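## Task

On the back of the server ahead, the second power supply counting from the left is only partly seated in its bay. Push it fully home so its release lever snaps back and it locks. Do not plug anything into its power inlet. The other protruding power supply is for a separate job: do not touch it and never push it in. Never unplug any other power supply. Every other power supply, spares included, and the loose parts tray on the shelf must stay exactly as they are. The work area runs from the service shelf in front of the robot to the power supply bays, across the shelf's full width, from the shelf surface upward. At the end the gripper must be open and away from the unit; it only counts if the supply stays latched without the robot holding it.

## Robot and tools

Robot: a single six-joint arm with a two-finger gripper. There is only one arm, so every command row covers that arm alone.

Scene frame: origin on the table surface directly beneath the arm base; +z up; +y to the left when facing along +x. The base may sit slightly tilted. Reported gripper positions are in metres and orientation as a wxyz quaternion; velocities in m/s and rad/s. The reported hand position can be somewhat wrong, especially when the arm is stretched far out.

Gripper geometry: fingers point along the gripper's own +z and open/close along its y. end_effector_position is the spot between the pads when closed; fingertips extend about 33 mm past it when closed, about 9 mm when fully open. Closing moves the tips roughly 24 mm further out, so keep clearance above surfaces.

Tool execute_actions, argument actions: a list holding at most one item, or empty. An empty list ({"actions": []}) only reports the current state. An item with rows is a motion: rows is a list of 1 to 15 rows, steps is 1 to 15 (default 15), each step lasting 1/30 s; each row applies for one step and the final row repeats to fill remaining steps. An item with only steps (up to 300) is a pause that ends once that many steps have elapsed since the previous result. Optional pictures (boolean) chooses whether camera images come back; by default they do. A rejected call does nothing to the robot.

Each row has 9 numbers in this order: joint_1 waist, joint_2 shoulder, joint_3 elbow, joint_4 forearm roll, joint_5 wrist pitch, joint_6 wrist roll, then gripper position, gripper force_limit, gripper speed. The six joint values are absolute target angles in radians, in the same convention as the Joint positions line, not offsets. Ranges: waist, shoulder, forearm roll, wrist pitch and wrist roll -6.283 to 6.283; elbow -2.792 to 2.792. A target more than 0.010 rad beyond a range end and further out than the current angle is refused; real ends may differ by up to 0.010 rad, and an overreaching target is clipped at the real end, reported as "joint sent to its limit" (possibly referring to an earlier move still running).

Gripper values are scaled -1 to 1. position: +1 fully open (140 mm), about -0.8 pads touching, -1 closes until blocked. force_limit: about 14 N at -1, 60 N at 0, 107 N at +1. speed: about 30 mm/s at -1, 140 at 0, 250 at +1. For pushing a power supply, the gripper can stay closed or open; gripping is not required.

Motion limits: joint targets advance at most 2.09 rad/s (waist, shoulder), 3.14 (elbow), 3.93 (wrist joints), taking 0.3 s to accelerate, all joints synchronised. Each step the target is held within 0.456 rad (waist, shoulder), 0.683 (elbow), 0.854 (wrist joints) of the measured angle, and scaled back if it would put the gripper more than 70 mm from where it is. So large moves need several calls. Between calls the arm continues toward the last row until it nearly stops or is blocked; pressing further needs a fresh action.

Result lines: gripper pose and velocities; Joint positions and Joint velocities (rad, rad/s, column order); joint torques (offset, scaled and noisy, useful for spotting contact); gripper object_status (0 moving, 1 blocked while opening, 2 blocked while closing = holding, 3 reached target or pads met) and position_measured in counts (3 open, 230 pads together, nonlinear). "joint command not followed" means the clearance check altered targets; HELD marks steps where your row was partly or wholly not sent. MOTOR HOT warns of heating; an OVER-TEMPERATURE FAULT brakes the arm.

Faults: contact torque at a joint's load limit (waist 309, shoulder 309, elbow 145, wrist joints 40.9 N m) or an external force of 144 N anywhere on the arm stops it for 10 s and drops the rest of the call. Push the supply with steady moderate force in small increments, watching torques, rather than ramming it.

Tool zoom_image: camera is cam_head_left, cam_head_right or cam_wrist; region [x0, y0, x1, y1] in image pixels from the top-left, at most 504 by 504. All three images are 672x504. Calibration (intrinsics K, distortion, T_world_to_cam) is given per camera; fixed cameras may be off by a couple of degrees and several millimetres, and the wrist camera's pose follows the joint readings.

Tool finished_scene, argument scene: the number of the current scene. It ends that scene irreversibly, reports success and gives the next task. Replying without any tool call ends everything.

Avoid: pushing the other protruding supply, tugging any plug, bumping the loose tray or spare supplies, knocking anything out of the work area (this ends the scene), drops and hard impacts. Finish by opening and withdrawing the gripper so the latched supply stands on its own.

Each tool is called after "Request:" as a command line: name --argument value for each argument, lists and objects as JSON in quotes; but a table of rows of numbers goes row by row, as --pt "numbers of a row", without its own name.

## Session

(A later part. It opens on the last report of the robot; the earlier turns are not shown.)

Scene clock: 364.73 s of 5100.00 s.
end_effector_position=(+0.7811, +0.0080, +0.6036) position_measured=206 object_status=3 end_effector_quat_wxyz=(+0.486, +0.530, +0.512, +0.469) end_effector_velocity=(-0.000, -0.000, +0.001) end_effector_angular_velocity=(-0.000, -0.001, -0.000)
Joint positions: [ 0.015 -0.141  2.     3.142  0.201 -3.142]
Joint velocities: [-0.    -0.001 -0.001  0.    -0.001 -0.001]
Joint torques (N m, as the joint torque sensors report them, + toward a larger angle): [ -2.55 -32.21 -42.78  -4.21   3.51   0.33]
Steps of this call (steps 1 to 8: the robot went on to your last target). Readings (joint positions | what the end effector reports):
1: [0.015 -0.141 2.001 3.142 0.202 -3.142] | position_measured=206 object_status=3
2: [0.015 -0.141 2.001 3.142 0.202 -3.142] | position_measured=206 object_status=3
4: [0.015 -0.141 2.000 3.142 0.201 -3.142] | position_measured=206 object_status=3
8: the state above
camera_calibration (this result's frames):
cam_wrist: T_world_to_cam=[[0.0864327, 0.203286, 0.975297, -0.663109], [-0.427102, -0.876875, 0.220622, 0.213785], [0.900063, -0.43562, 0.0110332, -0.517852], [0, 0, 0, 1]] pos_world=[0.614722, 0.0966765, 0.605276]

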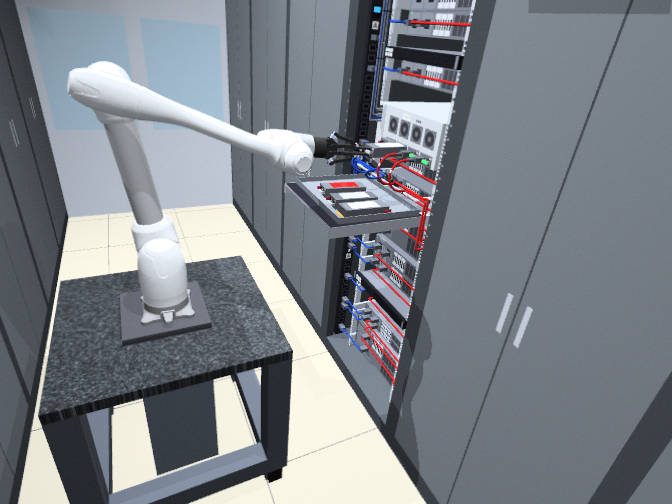

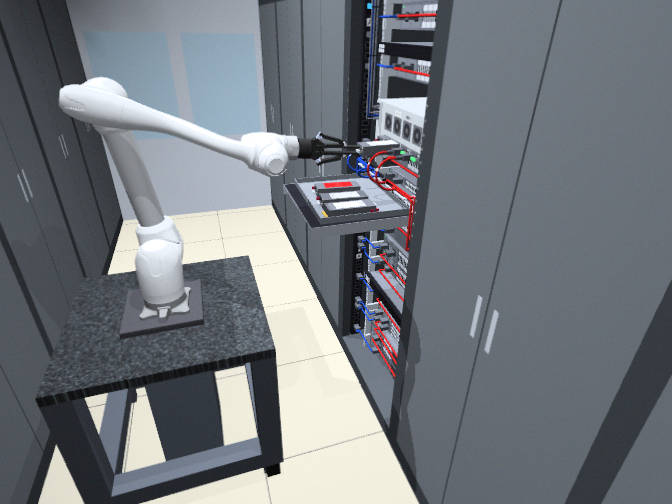

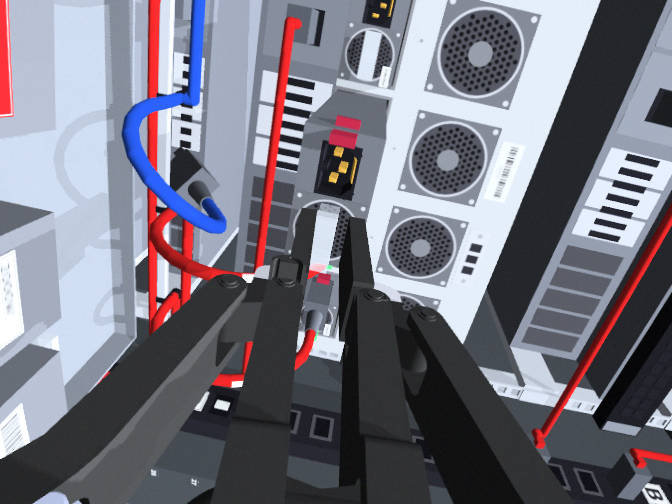

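Request:
execute_actions --actions '[{"rows": [[0.01491,-0.14073,2.00021,3.1416,0.20138,-3.1416,-0.61,0,-1],[0.01492,-0.14054,2.00004,3.1416,0.20141,-3.1416,-0.61,0,-1],[0.01493,-0.14005,1.99961,3.1416,0.20147,-3.1416,-0.61,0,-1],[0.01495,-0.13911,1.99880,3.1416,0.20160,-3.1416,-0.61,0,-1],[0.01498,-0.13764,1.99752,3.1416,0.20179,-3.1416,-0.61,0,-1],[0.01503,-0.13556,1.99572,3.1416,0.20206,-3.1416,-0.61,0,-1],[0.01510,-0.13287,1.99338,3.1416,0.20242,-3.1416,-0.61,0,-1],[0.01517,-0.12957,1.99051,3.1416,0.20285,-3.1416,-0.61,0,-1],[0.01526,-0.12574,1.98719,3.1416,0.20335,-3.1416,-0.61,0,-1],[0.01537,-0.12147,1.98348,3.1416,0.20392,-3.1416,-0.61,0,-1],[0.01547,-0.11689,1.97950,3.1416,0.20452,-3.1416,-0.61,0,-1],[0.01558,-0.11215,1.97538,3.1416,0.20514,-3.1416,-0.61,0,-1],[0.01570,-0.10738,1.97124,3.1416,0.20577,-3.1416,-0.61,0,-1],[0.01581,-0.10261,1.96710,3.1416,0.20640,-3.1416,-0.61,0,-1],[0.01592,-0.09784,1.96296,3.1416,0.20702,-3.1416,-0.61,0,-1]], "steps": 15}]' --pictures false

Request:
execute_actions --actions '[{"rows": [[0.01603,-0.09307,1.95882,3.1416,0.20765,-3.1416,-0.61,0,-1],[0.01615,-0.08830,1.95468,3.1416,0.20828,-3.1416,-0.61,0,-1],[0.01625,-0.08361,1.95039,3.1416,0.20868,-3.1416,-0.61,0,-1],[0.01636,-0.07894,1.94604,3.1416,0.20900,-3.1416,-0.61,0,-1],[0.01646,-0.07427,1.94170,3.1416,0.20932,-3.1416,-0.61,0,-1],[0.01657,-0.06961,1.93735,3.1416,0.20964,-3.1416,-0.61,0,-1],[0.01667,-0.06494,1.93300,3.1416,0.20996,-3.1416,-0.61,0,-1],[0.01678,-0.06028,1.92865,3.1416,0.21028,-3.1416,-0.61,0,-1],[0.01688,-0.05561,1.92431,3.1416,0.21059,-3.1416,-0.61,0,-1],[0.01699,-0.05095,1.91996,3.1416,0.21091,-3.1416,-0.61,0,-1],[0.01710,-0.04628,1.91561,3.1416,0.21123,-3.1416,-0.61,0,-1],[0.01720,-0.04161,1.91126,3.1416,0.21155,-3.1416,-0.61,0,-1],[0.01731,-0.03695,1.90692,3.1416,0.21187,-3.1416,-0.61,0,-1],[0.01741,-0.03228,1.90257,3.1416,0.21219,-3.1416,-0.61,0,-1],[0.01751,-0.02764,1.89816,3.1416,0.21242,-3.1416,-0.61,0,-1]], "steps": 15}]' --pictures false

Request:
execute_actions --actions '[{"rows": [[0.01761,-0.02302,1.89373,3.1416,0.21261,-3.1416,-0.61,0,-1],[0.01771,-0.01839,1.88930,3.1416,0.21281,-3.1416,-0.61,0,-1],[0.01781,-0.01377,1.88487,3.1416,0.21300,-3.1416,-0.61,0,-1],[0.01790,-0.00914,1.88044,3.1416,0.21320,-3.1416,-0.61,0,-1],[0.01800,-0.00451,1.87600,3.1416,0.21339,-3.1416,-0.61,0,-1],[0.01810,0.00011,1.87157,3.1416,0.21359,-3.1416,-0.61,0,-1],[0.01820,0.00474,1.86714,3.1416,0.21378,-3.1416,-0.61,0,-1],[0.01830,0.00937,1.86271,3.1416,0.21398,-3.1416,-0.61,0,-1],[0.01839,0.01394,1.85814,3.1416,0.21398,-3.1416,-0.61,0,-1],[0.01848,0.01851,1.85355,3.1416,0.21396,-3.1416,-0.61,0,-1],[0.01857,0.02308,1.84896,3.1416,0.21394,-3.1416,-0.61,0,-1],[0.01867,0.02765,1.84437,3.1416,0.21392,-3.1416,-0.61,0,-1],[0.01876,0.03222,1.83978,3.1416,0.21389,-3.1416,-0.61,0,-1],[0.01885,0.03679,1.83518,3.1416,0.21387,-3.1416,-0.61,0,-1],[0.01894,0.04136,1.83059,3.1416,0.21385,-3.1416,-0.61,0,-1]], "steps": 15}]' --pictures false

Request:
execute_actions --actions '[{"rows": [[0.01903,0.04593,1.82600,3.1416,0.21383,-3.1416,-0.61,0,-1],[0.01913,0.05049,1.82139,3.1416,0.21379,-3.1416,-0.61,0,-1],[0.01921,0.05498,1.81654,3.1416,0.21342,-3.1416,-0.61,0,-1],[0.01930,0.05944,1.81172,3.1416,0.21306,-3.1416,-0.61,0,-1],[0.01939,0.06375,1.80706,3.1416,0.21271,-3.1416,-0.61,0,-1],[0.01947,0.06777,1.80271,3.1416,0.21238,-3.1416,-0.61,0,-1],[0.01954,0.07138,1.79881,3.1416,0.21209,-3.1416,-0.61,0,-1],[0.01960,0.07447,1.79546,3.1416,0.21184,-3.1416,-0.61,0,-1],[0.01965,0.07701,1.79272,3.1416,0.21163,-3.1416,-0.61,0,-1],[0.01969,0.07896,1.79061,3.1416,0.21147,-3.1416,-0.61,0,-1],[0.01971,0.08035,1.78911,3.1416,0.21136,-3.1416,-0.61,0,-1],[0.01973,0.08123,1.78816,3.1416,0.21129,-3.1416,-0.61,0,-1],[0.01974,0.08170,1.78765,3.1416,0.21125,-3.1416,-0.61,0,-1],[0.01974,0.08188,1.78746,3.1416,0.21124,-3.1416,-0.61,0,-1],[0.01974,0.08190,1.78743,3.1416,0.21123,-3.1416,-0.61,0,-1]], "steps": 15}]' --pictures false

Request:
execute_actions --actions '[{"steps": 6}]'

Scene clock: 456.13 s of 5100.00 s.
end_effector_position=(+0.8004, +0.0079, +0.6039) position_measured=206 object_status=3 end_effector_quat_wxyz=(+0.486, +0.530, +0.513, +0.470) end_effector_velocity=(+0.084, -0.001, -0.002) end_effector_angular_velocity=(+0.001, +0.001, +0.002)
Joint positions: [ 0.016 -0.108  1.972  3.142  0.206 -3.142]
Joint velocities: [ 0.002  0.141 -0.121  0.     0.019  0.   ]
Joint torques (N m, as the joint torque sensors report them, + toward a larger angle): [ -0.99 -35.09 -41.24  -4.11   3.71   0.41]
Steps of this call (steps 1 to 15: the robot went on to your last target; steps 16 to 100: nothing new was sent; then 87.57 s passed at rest; steps 101 to 115: all 15 steps of this action). Readings (joint positions | what the end effector reports):
101: [0.015 -0.141 2.000 3.142 0.201 -3.142] | position_measured=206 object_status=3
102: [0.015 -0.141 2.000 3.142 0.201 -3.142] | position_measured=206 object_status=3
104: [0.015 -0.141 2.000 3.142 0.201 -3.142] | position_measured=206 object_status=3
108: [0.015 -0.135 1.995 3.142 0.202 -3.142] | position_measured=206 object_status=3
115: the state above

Scene clock: 456.63 s of 5100.00 s.
end_effector_position=(+0.8428, +0.0078, +0.6037) position_measured=206 object_status=3 end_effector_quat_wxyz=(+0.485, +0.530, +0.513, +0.470) end_effector_velocity=(+0.084, -0.001, -0.003) end_effector_angular_velocity=(-0.001, +0.002, +0.002)
Joint positions: [ 0.017 -0.038  1.908  3.142  0.212 -3.142]
Joint velocities: [ 0.002  0.138 -0.127 -0.     0.009 -0.001]
Joint torques (N m, as the joint torque sensors report them, + toward a larger angle): [ -0.48 -40.69 -41.36  -4.37   2.69   0.31]
Steps of this call (steps 1 to 15: all 15 steps of this action). Readings (joint positions | what the end effector reports):
1: [0.016 -0.104 1.968 3.142 0.206 -3.142] | position_measured=206 object_status=3
2: [0.016 -0.099 1.964 3.142 0.207 -3.142] | position_measured=206 object_status=3
4: [0.016 -0.089 1.955 3.142 0.208 -3.142] | position_measured=206 object_status=3
8: [0.017 -0.070 1.938 3.142 0.210 -3.142] | position_measured=206 object_status=3
15: the state above

Scene clock: 457.13 s of 5100.00 s.
end_effector_position=(+0.8854, +0.0078, +0.6027) position_measured=206 object_status=3 end_effector_quat_wxyz=(+0.485, +0.529, +0.513, +0.470) end_effector_velocity=(+0.083, -0.001, -0.002) end_effector_angular_velocity=(-0.000, -0.001, +0.002)
Joint positions: [ 0.019  0.031  1.841  3.142  0.214 -3.142]
Joint velocities: [ 0.002  0.134 -0.134  0.     0.    -0.   ]
Joint torques (N m, as the joint torque sensors report them, + toward a larger angle): [ -2.06 -44.91 -38.12  -4.41   1.7    0.36]
Steps of this call (steps 1 to 15: all 15 steps of this action). Readings (joint positions | what the end effector reports):
1: [0.017 -0.033 1.903 3.142 0.212 -3.142] | position_measured=206 object_status=3
2: [0.017 -0.029 1.899 3.142 0.212 -3.142] | position_measured=206 object_status=3
4: [0.018 -0.019 1.890 3.142 0.213 -3.142] | position_measured=206 object_status=3
8: [0.018 -0.001 1.872 3.142 0.214 -3.142] | position_measured=206 object_status=3
15: the state above

Scene clock: 457.63 s of 5100.00 s.
end_effector_position=(+0.9168, +0.0077, +0.6023) position_measured=206 object_status=3 end_effector_quat_wxyz=(+0.485, +0.529, +0.514, +0.470) end_effector_velocity=(+0.007, -0.000, -0.000) end_effector_angular_velocity=(-0.000, +0.000, -0.000)
Joint positions: [ 0.02   0.081  1.788  3.142  0.211 -3.142]
Joint velocities: [-0.     0.011 -0.012 -0.    -0.001  0.   ]
Joint torques (N m, as the joint torque sensors report them, + toward a larger angle): [ -1.4  -47.8  -39.95  -4.18   1.87   0.39]
Steps of this call (steps 1 to 15: all 15 steps of this action). Readings (joint positions | what the end effector reports):
1: [0.019 0.036 1.836 3.142 0.214 -3.142] | position_measured=206 object_status=3
2: [0.019 0.041 1.831 3.142 0.214 -3.142] | position_measured=206 object_status=3
4: [0.019 0.050 1.822 3.142 0.214 -3.142] | position_measured=206 object_status=3
8: [0.019 0.067 1.804 3.142 0.213 -3.142] | position_measured=206 object_status=3
15: the state above

Scene clock: 457.83 s of 5100.00 s.
end_effector_position=(+0.9170, +0.0077, +0.6024) position_measured=206 object_status=3 end_effector_quat_wxyz=(+0.485, +0.529, +0.514, +0.471) end_effector_velocity=(+0.000, -0.001, -0.001) end_effector_angular_velocity=(+0.001, +0.002, -0.001)
Joint positions: [ 0.02   0.082  1.787  3.142  0.211 -3.142]
Joint velocities: [-0.001  0.001  0.     0.    -0.     0.001]
Joint torques (N m, as the joint torque sensors report them, + toward a larger angle): [ -1.82 -51.21 -38.54  -4.24   1.82   0.36]
Steps of this call (steps 1 to 6: the robot went on to your last target). Readings (joint positions | what the end effector reports):
1: [0.020 0.082 1.788 3.142 0.211 -3.142] | position_measured=206 object_status=3
2: [0.020 0.082 1.788 3.142 0.211 -3.142] | position_measured=206 object_status=3
4: [0.020 0.082 1.787 3.142 0.211 -3.142] | position_measured=206 object_status=3
6: the state above
camera_calibration (this result's frames):
cam_wrist: T_world_to_cam=[[0.0854377, 0.2037, 0.975298, -0.672697], [-0.422863, -0.878929, 0.220616, 0.268079], [0.902157, -0.431267, 0.0110436, -0.642288], [0, 0, 0, 1]] pos_world=[0.750279, 0.0956531, 0.604031]

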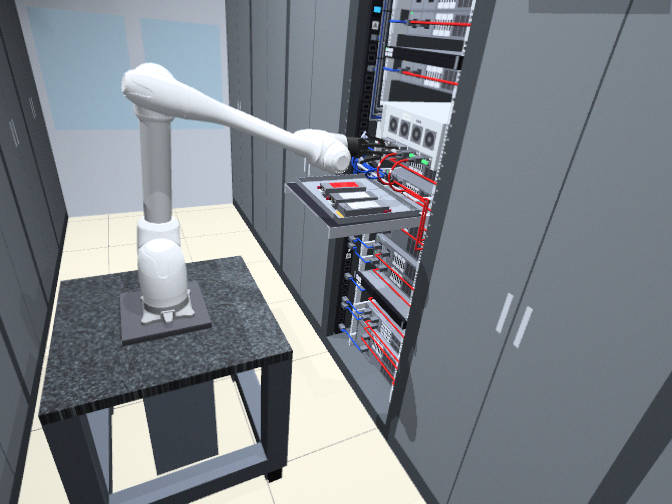

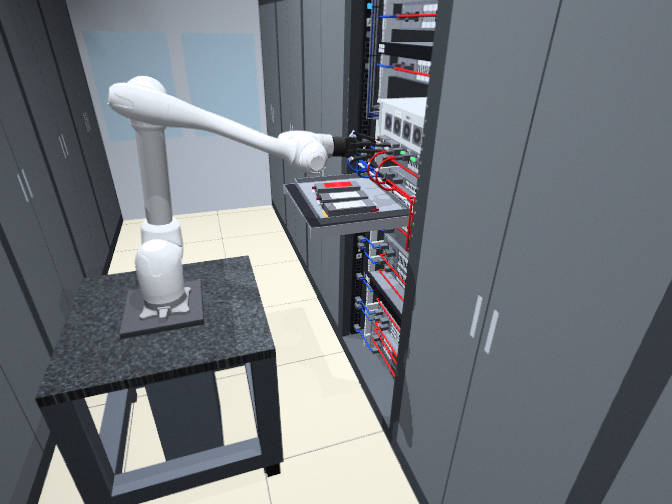

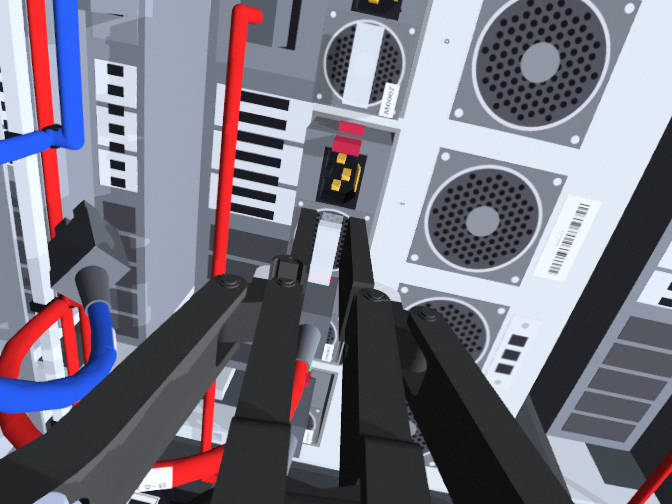

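Request:
zoom_image --camera "cam_wrist" --region '[290, 90, 420, 190]'

Request:
zoom_image --camera "cam_wrist" --region '[285, 180, 395, 290]'

Request:
zoom_image --camera "cam_head_left" --region '[330, 110, 450, 200]'

Region (290, 90, 420, 190) of cam_wrist's 672x504 image, scaled by 3.877, with more detail than that image has; it fills the top 388 rows of this view, and the rest is white.

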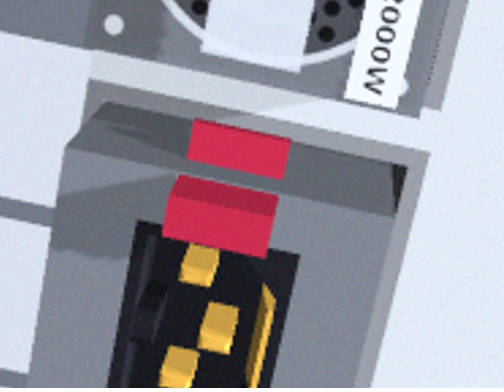

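Region (285, 180, 395, 290) of cam_wrist's 672x504 image, scaled by 4.582, with more detail than that image has.

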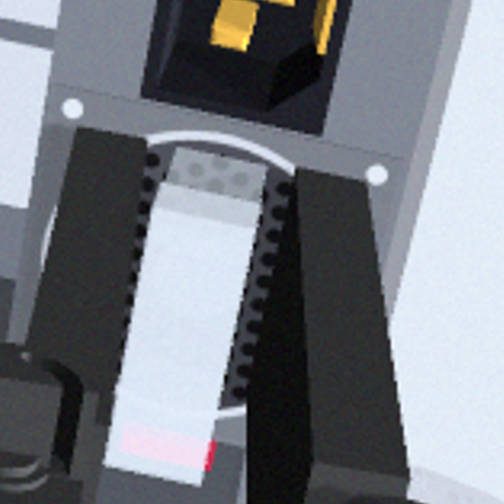

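Region (330, 110, 450, 200) of cam_head_left's 672x504 image, scaled by 4.200, with more detail than that image has; it fills the top 378 rows of this view, and the rest is white.

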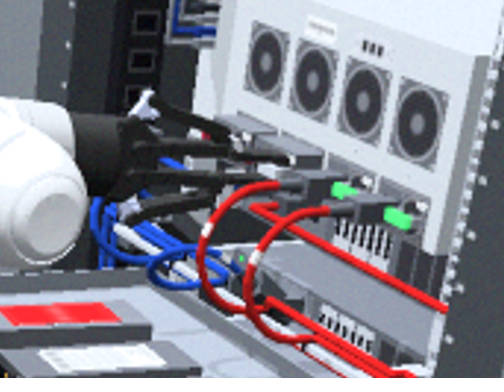

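Request:
zoom_image --camera "cam_wrist" --region '[280, 270, 370, 390]'

Request:
zoom_image --camera "cam_wrist" --region '[300, 0, 440, 135]'

Region (280, 270, 370, 390) of cam_wrist's 672x504 image, scaled by 4.200, with more detail than that image has; it fills the left 378 columns of this view, and the rest is white.

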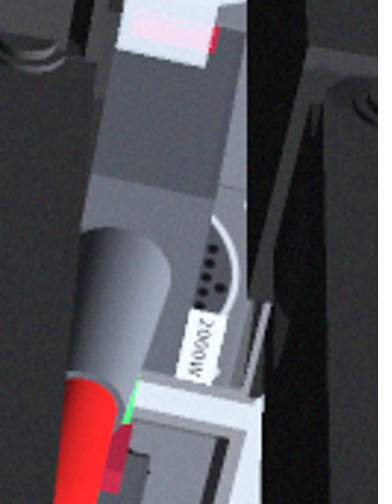

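Region (300, 0, 440, 135) of cam_wrist's 672x504 image, scaled by 3.600, with more detail than that image has; it fills the top 486 rows of this view, and the rest is white.

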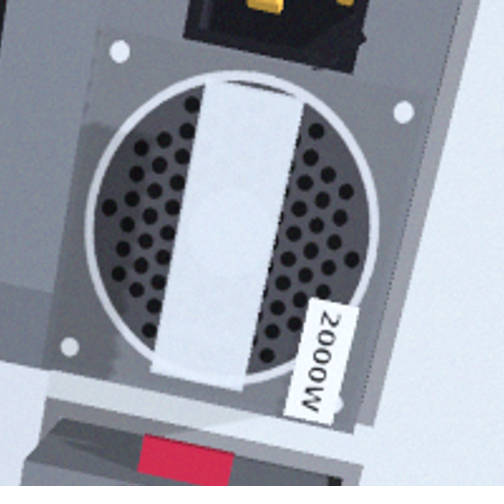

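Request:
execute_actions --actions '[{"rows": [[0.01975,0.08208,1.78724,3.1416,0.21122,-3.1416,-0.61,0,-1],[0.01976,0.08260,1.78668,3.1416,0.21118,-3.1416,-0.61,0,-1],[0.01977,0.08346,1.78575,3.1416,0.21111,-3.1416,-0.61,0,-1],[0.01980,0.08462,1.78449,3.1416,0.21101,-3.1416,-0.61,0,-1],[0.01983,0.08608,1.78292,3.1416,0.21089,-3.1416,-0.61,0,-1],[0.01986,0.08778,1.78108,3.1416,0.21076,-3.1416,-0.61,0,-1],[0.01990,0.08968,1.77902,3.1416,0.21060,-3.1416,-0.61,0,-1],[0.01994,0.09174,1.77671,3.1416,0.21035,-3.1416,-0.61,0,-1],[0.01998,0.09389,1.77428,3.1416,0.21007,-3.1416,-0.61,0,-1],[0.02002,0.09610,1.77179,3.1416,0.20979,-3.1416,-0.61,0,-1],[0.02006,0.09832,1.76930,3.1416,0.20951,-3.1416,-0.61,0,-1],[0.02010,0.10047,1.76687,3.1416,0.20924,-3.1416,-0.61,0,-1],[0.02014,0.10252,1.76456,3.1416,0.20898,-3.1416,-0.61,0,-1],[0.02017,0.10442,1.76243,3.1416,0.20874,-3.1416,-0.61,0,-1],[0.02020,0.10610,1.76053,3.1416,0.20853,-3.1416,-0.61,0,-1]], "steps": 15}]' --pictures false

Request:
execute_actions --actions '[{"rows": [[0.02023,0.10754,1.75890,3.1416,0.20835,-3.1416,-0.61,0,-1],[0.02025,0.10870,1.75760,3.1416,0.20820,-3.1416,-0.61,0,-1],[0.02027,0.10955,1.75664,3.1416,0.20809,-3.1416,-0.61,0,-1],[0.02028,0.11007,1.75606,3.1416,0.20803,-3.1416,-0.61,0,-1],[0.02028,0.11025,1.75586,3.1416,0.20801,-3.1416,-0.61,0,-1]], "steps": 12}]'

Scene clock: 522.43 s of 5100.00 s.
end_effector_position=(+0.9301, +0.0077, +0.6024) position_measured=206 object_status=3 end_effector_quat_wxyz=(+0.485, +0.529, +0.514, +0.471) end_effector_velocity=(+0.037, +0.000, +0.001) end_effector_angular_velocity=(-0.000, -0.002, +0.001)
Joint positions: [ 0.02   0.102  1.765  3.142  0.209 -3.142]
Joint velocities: [ 0.001  0.058 -0.066 -0.    -0.006  0.   ]
Joint torques (N m, as the joint torque sensors report them, + toward a larger angle): [  1.46 -46.88 -38.65  -4.16   1.55   0.33]
Steps of this call (steps 1 to 15: the robot went on to your last target; steps 16 to 100: nothing new was sent; then 60.77 s passed at rest; steps 101 to 115: all 15 steps of this action). Readings (joint positions | what the end effector reports):
101: [0.020 0.082 1.787 3.142 0.211 -3.142] | position_measured=206 object_status=3
102: [0.020 0.082 1.787 3.142 0.211 -3.142] | position_measured=206 object_status=3
104: [0.020 0.083 1.786 3.142 0.211 -3.142] | position_measured=206 object_status=3
108: [0.020 0.088 1.781 3.142 0.211 -3.142] | position_measured=206 object_status=3
115: the state above

Scene clock: 522.83 s of 5100.00 s.
end_effector_position=(+0.9351, +0.0077, +0.6024) position_measured=206 object_status=3 end_effector_quat_wxyz=(+0.485, +0.529, +0.514, +0.471) end_effector_velocity=(-0.000, +0.002, +0.000) end_effector_angular_velocity=(-0.001, +0.000, +0.002)
Joint positions: [ 0.02   0.11   1.756  3.142  0.208 -3.142]
Joint velocities: [ 0.002 -0.    -0.     0.    -0.    -0.001]
Joint torques (N m, as the joint torque sensors report them, + toward a larger angle): [ -2.25 -51.33 -39.14  -4.39   1.57   0.39]
Steps of this call (steps 1 to 12: all 12 steps of this action). Readings (joint positions | what the end effector reports):
1: [0.020 0.104 1.763 3.142 0.209 -3.142] | position_measured=206 object_status=3
2: [0.020 0.106 1.761 3.142 0.209 -3.142] | position_measured=206 object_status=3
4: [0.020 0.109 1.758 3.142 0.208 -3.142] | position_measured=206 object_status=3
8: [0.020 0.110 1.756 3.142 0.208 -3.142] | position_measured=206 object_status=3
12: the state above
camera_calibration (this result's frames):
cam_wrist: T_world_to_cam=[[0.0853314, 0.203746, 0.975298, -0.674155], [-0.42239, -0.879156, 0.220617, 0.275227], [0.902389, -0.430782, 0.0110407, -0.658771], [0, 0, 0, 1]] pos_world=[0.768247, 0.0955372, 0.604056]

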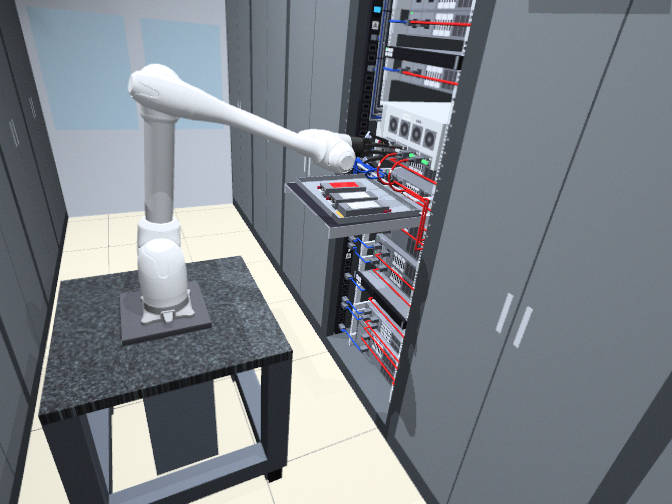

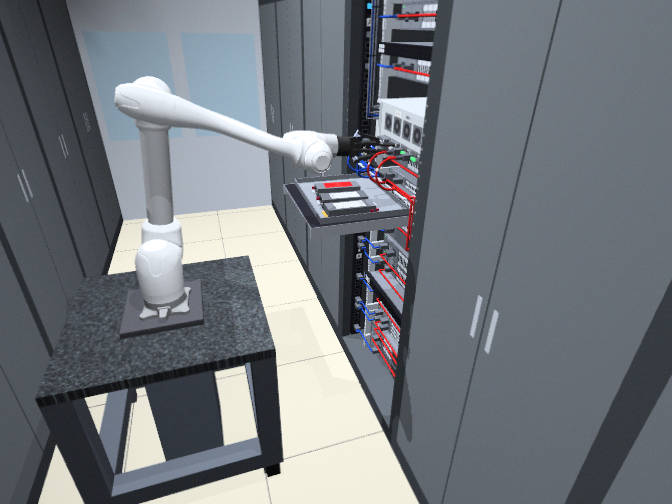

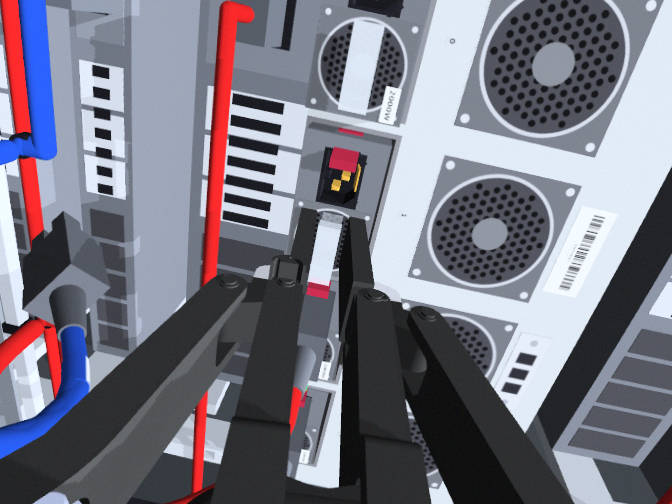

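Request:
zoom_image --camera "cam_wrist" --region '[295, 100, 415, 190]'

Request:
zoom_image --camera "cam_wrist" --region '[280, 270, 370, 400]'

Request:
zoom_image --camera "cam_head_left" --region '[370, 130, 440, 180]'

Region (295, 100, 415, 190) of cam_wrist's 672x504 image, scaled by 4.200, with more detail than that image has; it fills the top 378 rows of this view, and the rest is white.

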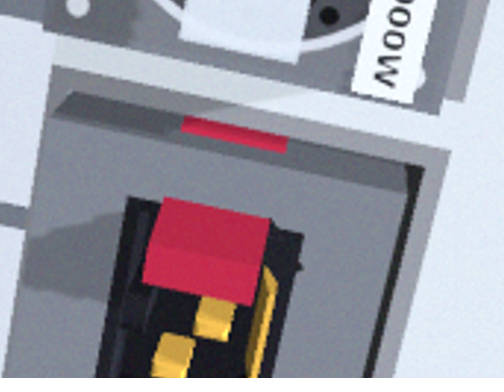

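Region (280, 270, 370, 400) of cam_wrist's 672x504 image, scaled by 3.877, with more detail than that image has; it fills the left 349 columns of this view, and the rest is white.

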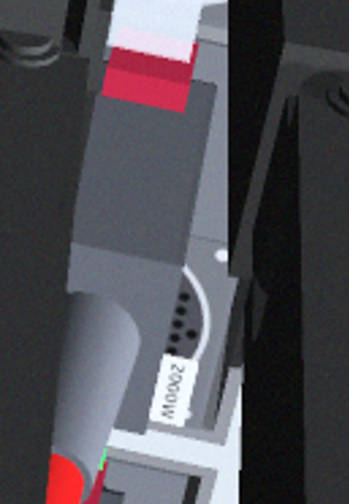

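Region (370, 130, 440, 180) of cam_head_left's 672x504 image, scaled by 7.200, with more detail than that image has; it fills the top 360 rows of this view, and the rest is white.

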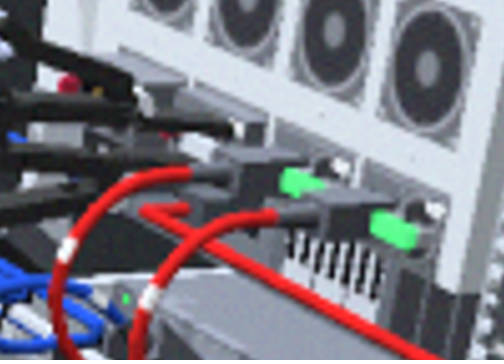

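Request:
execute_actions --actions '[{"rows": [[0.02029,0.11056,1.75551,3.1416,0.20797,-3.1416,-0.61,0,-1],[0.02030,0.11119,1.75480,3.1416,0.20789,-3.1416,-0.61,0,-1],[0.02031,0.11182,1.75409,3.1416,0.20781,-3.1416,-0.61,0,-1],[0.02032,0.11245,1.75338,3.1416,0.20773,-3.1416,-0.61,0,-1],[0.02033,0.11307,1.75267,3.1416,0.20765,-3.1416,-0.61,0,-1],[0.02034,0.11339,1.75232,3.1416,0.20761,-3.1416,-0.61,0,-1]], "steps": 9}]' --pictures false

Request:
execute_actions --actions '[{"rows": [[0.02034,0.11370,1.75197,3.1416,0.20757,-3.1416,-0.61,0,-1],[0.02036,0.11433,1.75126,3.1416,0.20749,-3.1416,-0.61,0,-1],[0.02037,0.11496,1.75055,3.1416,0.20741,-3.1416,-0.61,0,-1],[0.02038,0.11559,1.74984,3.1416,0.20733,-3.1416,-0.61,0,-1],[0.02039,0.11622,1.74913,3.1416,0.20725,-3.1416,-0.61,0,-1],[0.02040,0.11653,1.74878,3.1416,0.20721,-3.1416,-0.61,0,-1]], "steps": 11}]'

Scene clock: 564.33 s of 5100.00 s.
end_effector_position=(+0.9370, +0.0077, +0.6024) position_measured=206 object_status=3 end_effector_quat_wxyz=(+0.484, +0.529, +0.514, +0.471) end_effector_velocity=(+0.000, +0.001, +0.002) end_effector_angular_velocity=(-0.001, -0.002, +0.001)
Joint positions: [ 0.02   0.113  1.752  3.142  0.208 -3.142]
Joint velocities: [ 0.001 -0.    -0.003 -0.    -0.001 -0.   ]
Joint torques (N m, as the joint torque sensors report them, + toward a larger angle): [ -1.41 -51.89 -39.33  -4.29   1.72   0.03]
Steps of this call (steps 1 to 15: the robot went on to your last target; steps 16 to 100: nothing new was sent; then 37.87 s passed at rest; steps 101 to 109: all 9 steps of this action). Readings (joint positions | what the end effector reports):
101: [0.020 0.110 1.756 3.142 0.208 -3.142] | position_measured=206 object_status=3
102: [0.020 0.110 1.756 3.142 0.208 -3.142] | position_measured=206 object_status=3
104: [0.020 0.111 1.755 3.142 0.208 -3.142] | position_measured=206 object_status=3
108: [0.020 0.113 1.753 3.142 0.208 -3.142] | position_measured=206 object_status=3
109: the state above

Scene clock: 564.70 s of 5100.00 s.
end_effector_position=(+0.9391, +0.0077, +0.6024) position_measured=206 object_status=3 end_effector_quat_wxyz=(+0.484, +0.529, +0.514, +0.471) end_effector_velocity=(+0.001, -0.000, -0.001) end_effector_angular_velocity=(+0.000, +0.001, -0.000)
Joint positions: [ 0.02   0.117  1.749  3.142  0.207 -3.142]
Joint velocities: [-0.     0.002 -0.001 -0.    -0.     0.001]
Joint torques (N m, as the joint torque sensors report them, + toward a larger angle): [ -1.81 -51.59 -38.32  -4.29   1.51   0.41]
Steps of this call (steps 1 to 11: all 11 steps of this action). Readings (joint positions | what the end effector reports):
1: [0.020 0.113 1.752 3.142 0.208 -3.142] | position_measured=206 object_status=3
2: [0.020 0.114 1.752 3.142 0.208 -3.142] | position_measured=206 object_status=3
4: [0.020 0.114 1.751 3.142 0.207 -3.142] | position_measured=206 object_status=3
8: [0.020 0.116 1.749 3.142 0.207 -3.142] | position_measured=206 object_status=3
11: the state above
camera_calibration (this result's frames):
cam_wrist: T_world_to_cam=[[0.0853148, 0.203756, 0.975297, -0.674457], [-0.422281, -0.879207, 0.22062, 0.276816], [0.902441, -0.430672, 0.0110329, -0.662423], [0, 0, 0, 1]] pos_world=[0.772233, 0.0955158, 0.604034]

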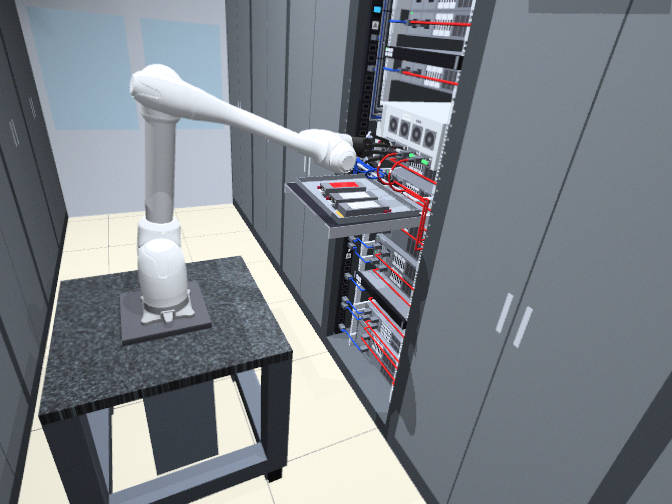

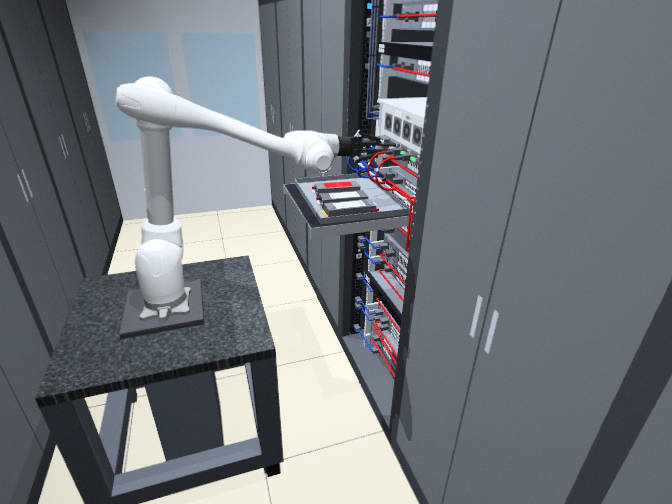

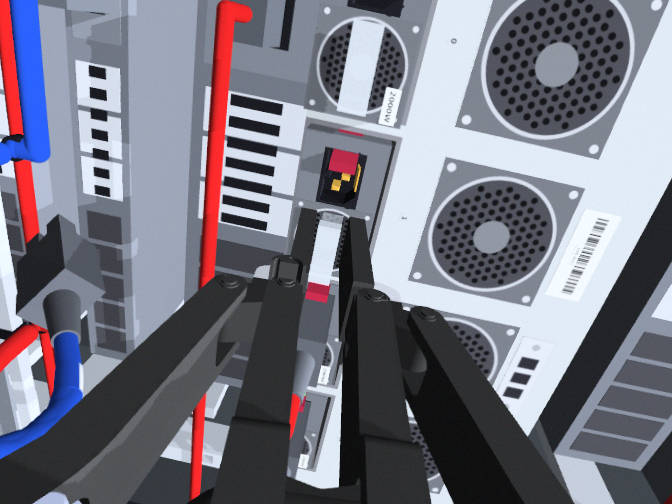

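Request:
execute_actions --actions '[{"rows": [[0.02040,0.11695,1.74830,3.1416,0.20716,-3.1416,-0.61,0,-1],[0.02041,0.11736,1.74784,3.1416,0.20711,-3.1416,-0.61,0,-1],[0.02042,0.11779,1.74736,3.1416,0.20705,-3.1416,-0.61,0,-1]], "steps": 7}]' --pictures false

Request:
execute_actions --actions '[{"rows": [[0.02043,0.11821,1.74689,3.1416,0.20700,-3.1416,-0.61,0,-1],[0.02044,0.11862,1.74643,3.1416,0.20695,-3.1416,-0.61,0,-1],[0.02044,0.11904,1.74595,3.1416,0.20689,-3.1416,-0.61,0,-1]], "steps": 7}]' --pictures false

Request:
execute_actions --actions '[{"rows": [[0.02045,0.11947,1.74547,3.1416,0.20684,-3.1416,-0.61,0,-1],[0.02046,0.11988,1.74501,3.1416,0.20679,-3.1416,-0.61,0,-1],[0.02047,0.12030,1.74453,3.1416,0.20673,-3.1416,-0.61,0,-1]], "steps": 8}]'

Scene clock: 571.77 s of 5100.00 s.
end_effector_position=(+0.9399, +0.0077, +0.6024) position_measured=206 object_status=3 end_effector_quat_wxyz=(+0.484, +0.529, +0.514, +0.471) end_effector_velocity=(+0.001, -0.000, +0.000) end_effector_angular_velocity=(+0.000, -0.000, -0.000)
Joint positions: [ 0.02   0.118  1.747  3.142  0.207 -3.142]
Joint velocities: [-0.     0.001 -0.001  0.    -0.001  0.   ]
Joint torques (N m, as the joint torque sensors report them, + toward a larger angle): [ -2.34 -52.3  -37.97  -4.34   1.61   0.22]
Steps of this call (steps 1 to 15: the robot went on to your last target; steps 16 to 100: nothing new was sent; then 3.50 s passed at rest; steps 101 to 107: all 7 steps of this action). Readings (joint positions | what the end effector reports):
101: [0.020 0.117 1.749 3.142 0.207 -3.142] | position_measured=206 object_status=3
102: [0.020 0.117 1.749 3.142 0.207 -3.142] | position_measured=206 object_status=3
104: [0.020 0.117 1.748 3.142 0.207 -3.142] | position_measured=206 object_status=3
107: the state above

Scene clock: 572.00 s of 5100.00 s.
end_effector_position=(+0.9407, +0.0077, +0.6023) position_measured=206 object_status=3 end_effector_quat_wxyz=(+0.484, +0.529, +0.514, +0.471) end_effector_velocity=(-0.000, -0.000, -0.000) end_effector_angular_velocity=(+0.001, +0.001, -0.000)
Joint positions: [ 0.02   0.119  1.746  3.142  0.207 -3.142]
Joint velocities: [-0.    -0.001  0.001 -0.    -0.001  0.001]
Joint torques (N m, as the joint torque sensors report them, + toward a larger angle): [ -2.36 -52.45 -38.29  -3.99   1.42   0.26]
Steps of this call (steps 1 to 7: all 7 steps of this action). Readings (joint positions | what the end effector reports):
1: [0.020 0.118 1.747 3.142 0.207 -3.142] | position_measured=206 object_status=3
2: [0.020 0.118 1.747 3.142 0.207 -3.142] | position_measured=206 object_status=3
4: [0.020 0.119 1.746 3.142 0.207 -3.142] | position_measured=206 object_status=3
7: the state above

Scene clock: 572.27 s of 5100.00 s.
end_effector_position=(+0.9415, +0.0077, +0.6023) position_measured=206 object_status=3 end_effector_quat_wxyz=(+0.484, +0.529, +0.514, +0.471) end_effector_velocity=(-0.000, -0.001, -0.001) end_effector_angular_velocity=(-0.000, +0.001, -0.001)
Joint positions: [ 0.02   0.12   1.745  3.142  0.207 -3.142]
Joint velocities: [-0.001  0.     0.001  0.     0.    -0.001]
Joint torques (N m, as the joint torque sensors report them, + toward a larger angle): [ -1.61 -51.57 -38.51  -4.32   1.46   0.47]
Steps of this call (steps 1 to 8: all 8 steps of this action). Readings (joint positions | what the end effector reports):
1: [0.020 0.119 1.746 3.142 0.207 -3.142] | position_measured=206 object_status=3
2: [0.020 0.119 1.746 3.142 0.207 -3.142] | position_measured=206 object_status=3
4: [0.020 0.120 1.745 3.142 0.207 -3.142] | position_measured=206 object_status=3
8: the state above
camera_calibration (this result's frames):
cam_wrist: T_world_to_cam=[[0.085291, 0.203762, 0.975298, -0.674624], [-0.422224, -0.879236, 0.220616, 0.277775], [0.90247, -0.430611, 0.0110423, -0.66462], [0, 0, 0, 1]] pos_world=[0.774623, 0.0954994, 0.604017]

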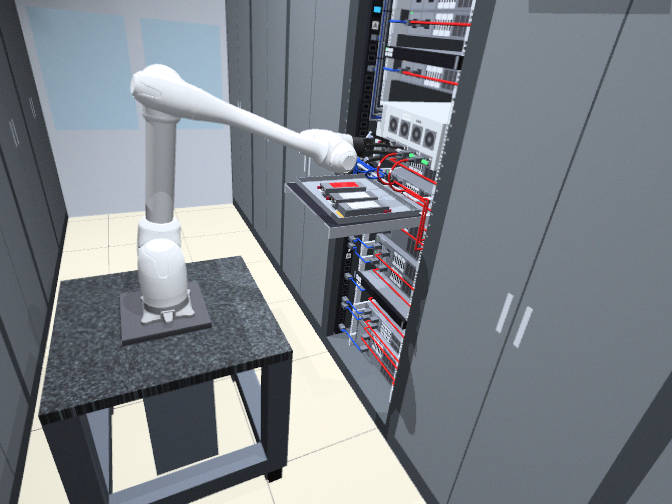

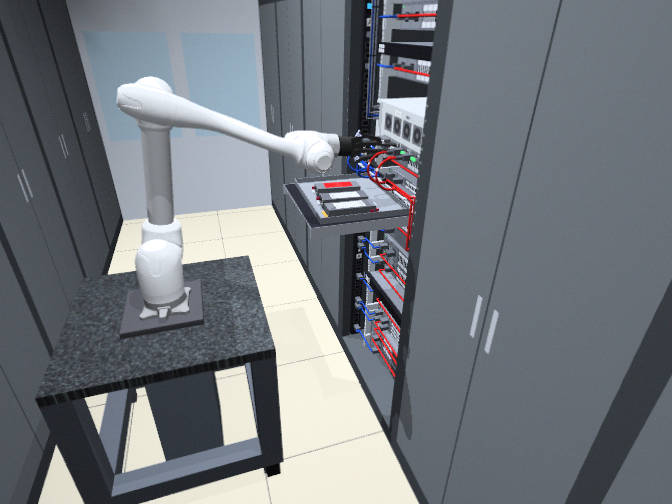

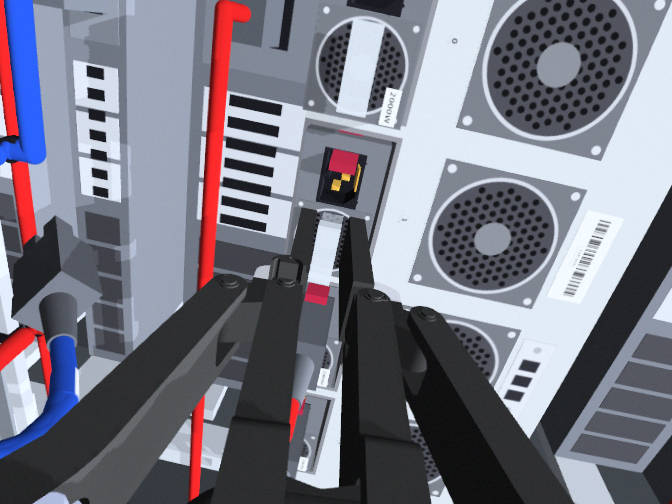

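Request:
execute_actions --actions '[{"rows": [[0.02047,0.12073,1.74405,3.1416,0.20668,-3.1416,-0.61,0,-1],[0.02048,0.12113,1.74359,3.1416,0.20663,-3.1416,-0.61,0,-1],[0.02049,0.12156,1.74312,3.1416,0.20657,-3.1416,-0.61,0,-1]], "steps": 7}]' --pictures false

Request:
execute_actions --actions '[{"rows": [[0.02050,0.12198,1.74264,3.1416,0.20652,-3.1416,-0.61,0,-1],[0.02051,0.12239,1.74218,3.1416,0.20647,-3.1416,-0.61,0,-1],[0.02051,0.12282,1.74170,3.1416,0.20642,-3.1416,-0.61,0,-1]], "steps": 7}]' --pictures false

Request:
execute_actions --actions '[{"rows": [[0.02052,0.12324,1.74122,3.1416,0.20636,-3.1416,-0.61,0,-1],[0.02053,0.12365,1.74076,3.1416,0.20631,-3.1416,-0.61,0,-1],[0.02054,0.12407,1.74028,3.1416,0.20626,-3.1416,-0.61,0,-1]], "steps": 8}]'

Scene clock: 579.50 s of 5100.00 s.
end_effector_position=(+0.9422, +0.0077, +0.6023) position_measured=206 object_status=3 end_effector_quat_wxyz=(+0.484, +0.529, +0.514, +0.471) end_effector_velocity=(+0.000, -0.001, +0.001) end_effector_angular_velocity=(-0.000, -0.001, -0.001)
Joint positions: [ 0.02   0.122  1.743  3.142  0.207 -3.142]
Joint velocities: [-0.001 -0.    -0.001 -0.     0.    -0.   ]
Joint torques (N m, as the joint torque sensors report them, + toward a larger angle): [ -1.7  -51.1  -38.03  -4.11   1.38   0.13]
Steps of this call (steps 1 to 15: the robot went on to your last target; steps 16 to 100: nothing new was sent; then 3.67 s passed at rest; steps 101 to 107: all 7 steps of this action). Readings (joint positions | what the end effector reports):
101: [0.020 0.120 1.745 3.142 0.207 -3.142] | position_measured=206 object_status=3
102: [0.020 0.120 1.744 3.142 0.207 -3.142] | position_measured=206 object_status=3
104: [0.020 0.121 1.744 3.142 0.207 -3.142] | position_measured=206 object_status=3
107: the state above

Scene clock: 579.73 s of 5100.00 s.
end_effector_position=(+0.9430, +0.0077, +0.6023) position_measured=206 object_status=3 end_effector_quat_wxyz=(+0.484, +0.529, +0.514, +0.471) end_effector_velocity=(-0.001, +0.002, +0.002) end_effector_angular_velocity=(+0.001, -0.001, +0.001)
Joint positions: [ 0.021  0.123  1.742  3.142  0.206 -3.142]
Joint velocities: [ 0.002 -0.002 -0.001  0.    -0.001  0.001]
Joint torques (N m, as the joint torque sensors report them, + toward a larger angle): [ -1.4  -52.07 -38.06  -4.25   1.29   0.3 ]
Steps of this call (steps 1 to 7: all 7 steps of this action). Readings (joint positions | what the end effector reports):
1: [0.020 0.122 1.743 3.142 0.207 -3.142] | position_measured=206 object_status=3
2: [0.020 0.122 1.743 3.142 0.207 -3.142] | position_measured=206 object_status=3
4: [0.021 0.122 1.742 3.142 0.206 -3.142] | position_measured=206 object_status=3
7: the state above

Scene clock: 580.00 s of 5100.00 s.
end_effector_position=(+0.9438, +0.0077, +0.6023) position_measured=206 object_status=3 end_effector_quat_wxyz=(+0.484, +0.529, +0.514, +0.471) end_effector_velocity=(+0.000, +0.000, -0.001) end_effector_angular_velocity=(-0.000, +0.001, +0.000)
Joint positions: [ 0.021  0.124  1.74   3.142  0.206 -3.142]
Joint velocities: [ 0.     0.001  0.     0.    -0.    -0.   ]
Joint torques (N m, as the joint torque sensors report them, + toward a larger angle): [ -2.44 -50.73 -37.76  -4.37   1.34   0.28]
Steps of this call (steps 1 to 8: all 8 steps of this action). Readings (joint positions | what the end effector reports):
1: [0.021 0.123 1.742 3.142 0.206 -3.142] | position_measured=206 object_status=3
2: [0.021 0.123 1.741 3.142 0.206 -3.142] | position_measured=206 object_status=3
4: [0.021 0.124 1.741 3.142 0.206 -3.142] | position_measured=206 object_status=3
8: the state above
camera_calibration (this result's frames):
cam_wrist: T_world_to_cam=[[0.0852672, 0.203768, 0.975299, -0.674783], [-0.422164, -0.879265, 0.220613, 0.278735], [0.9025, -0.430547, 0.0110512, -0.666816], [0, 0, 0, 1]] pos_world=[0.77701, 0.095486, 0.603992]

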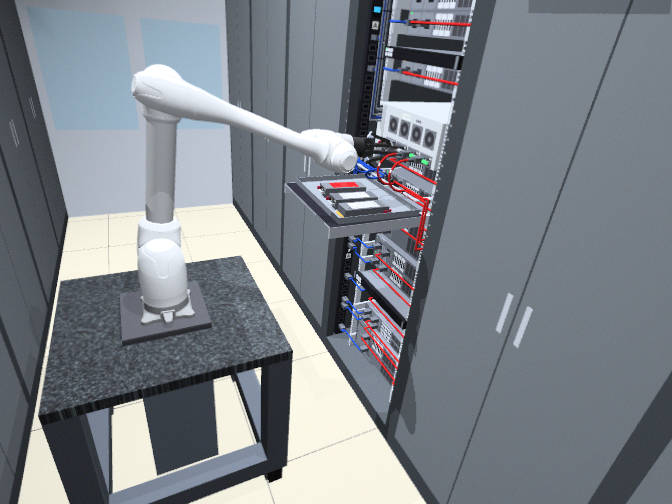

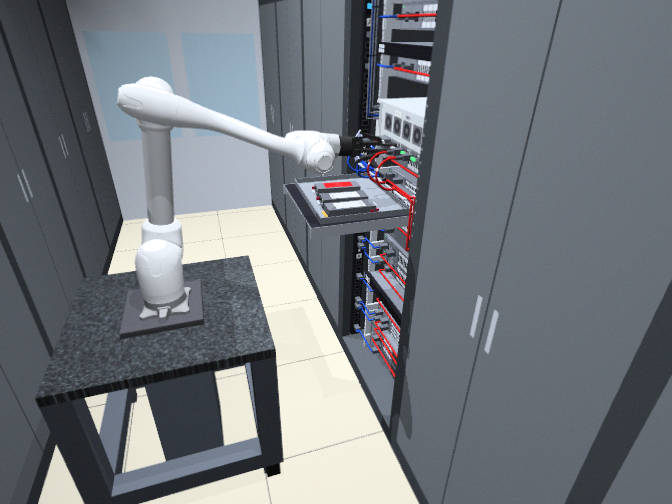

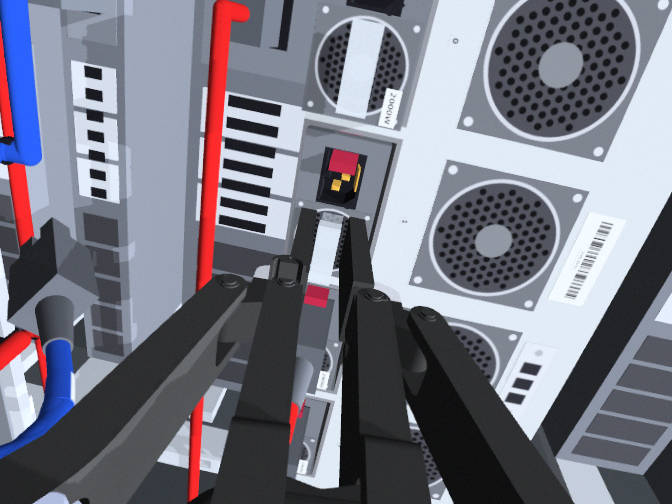

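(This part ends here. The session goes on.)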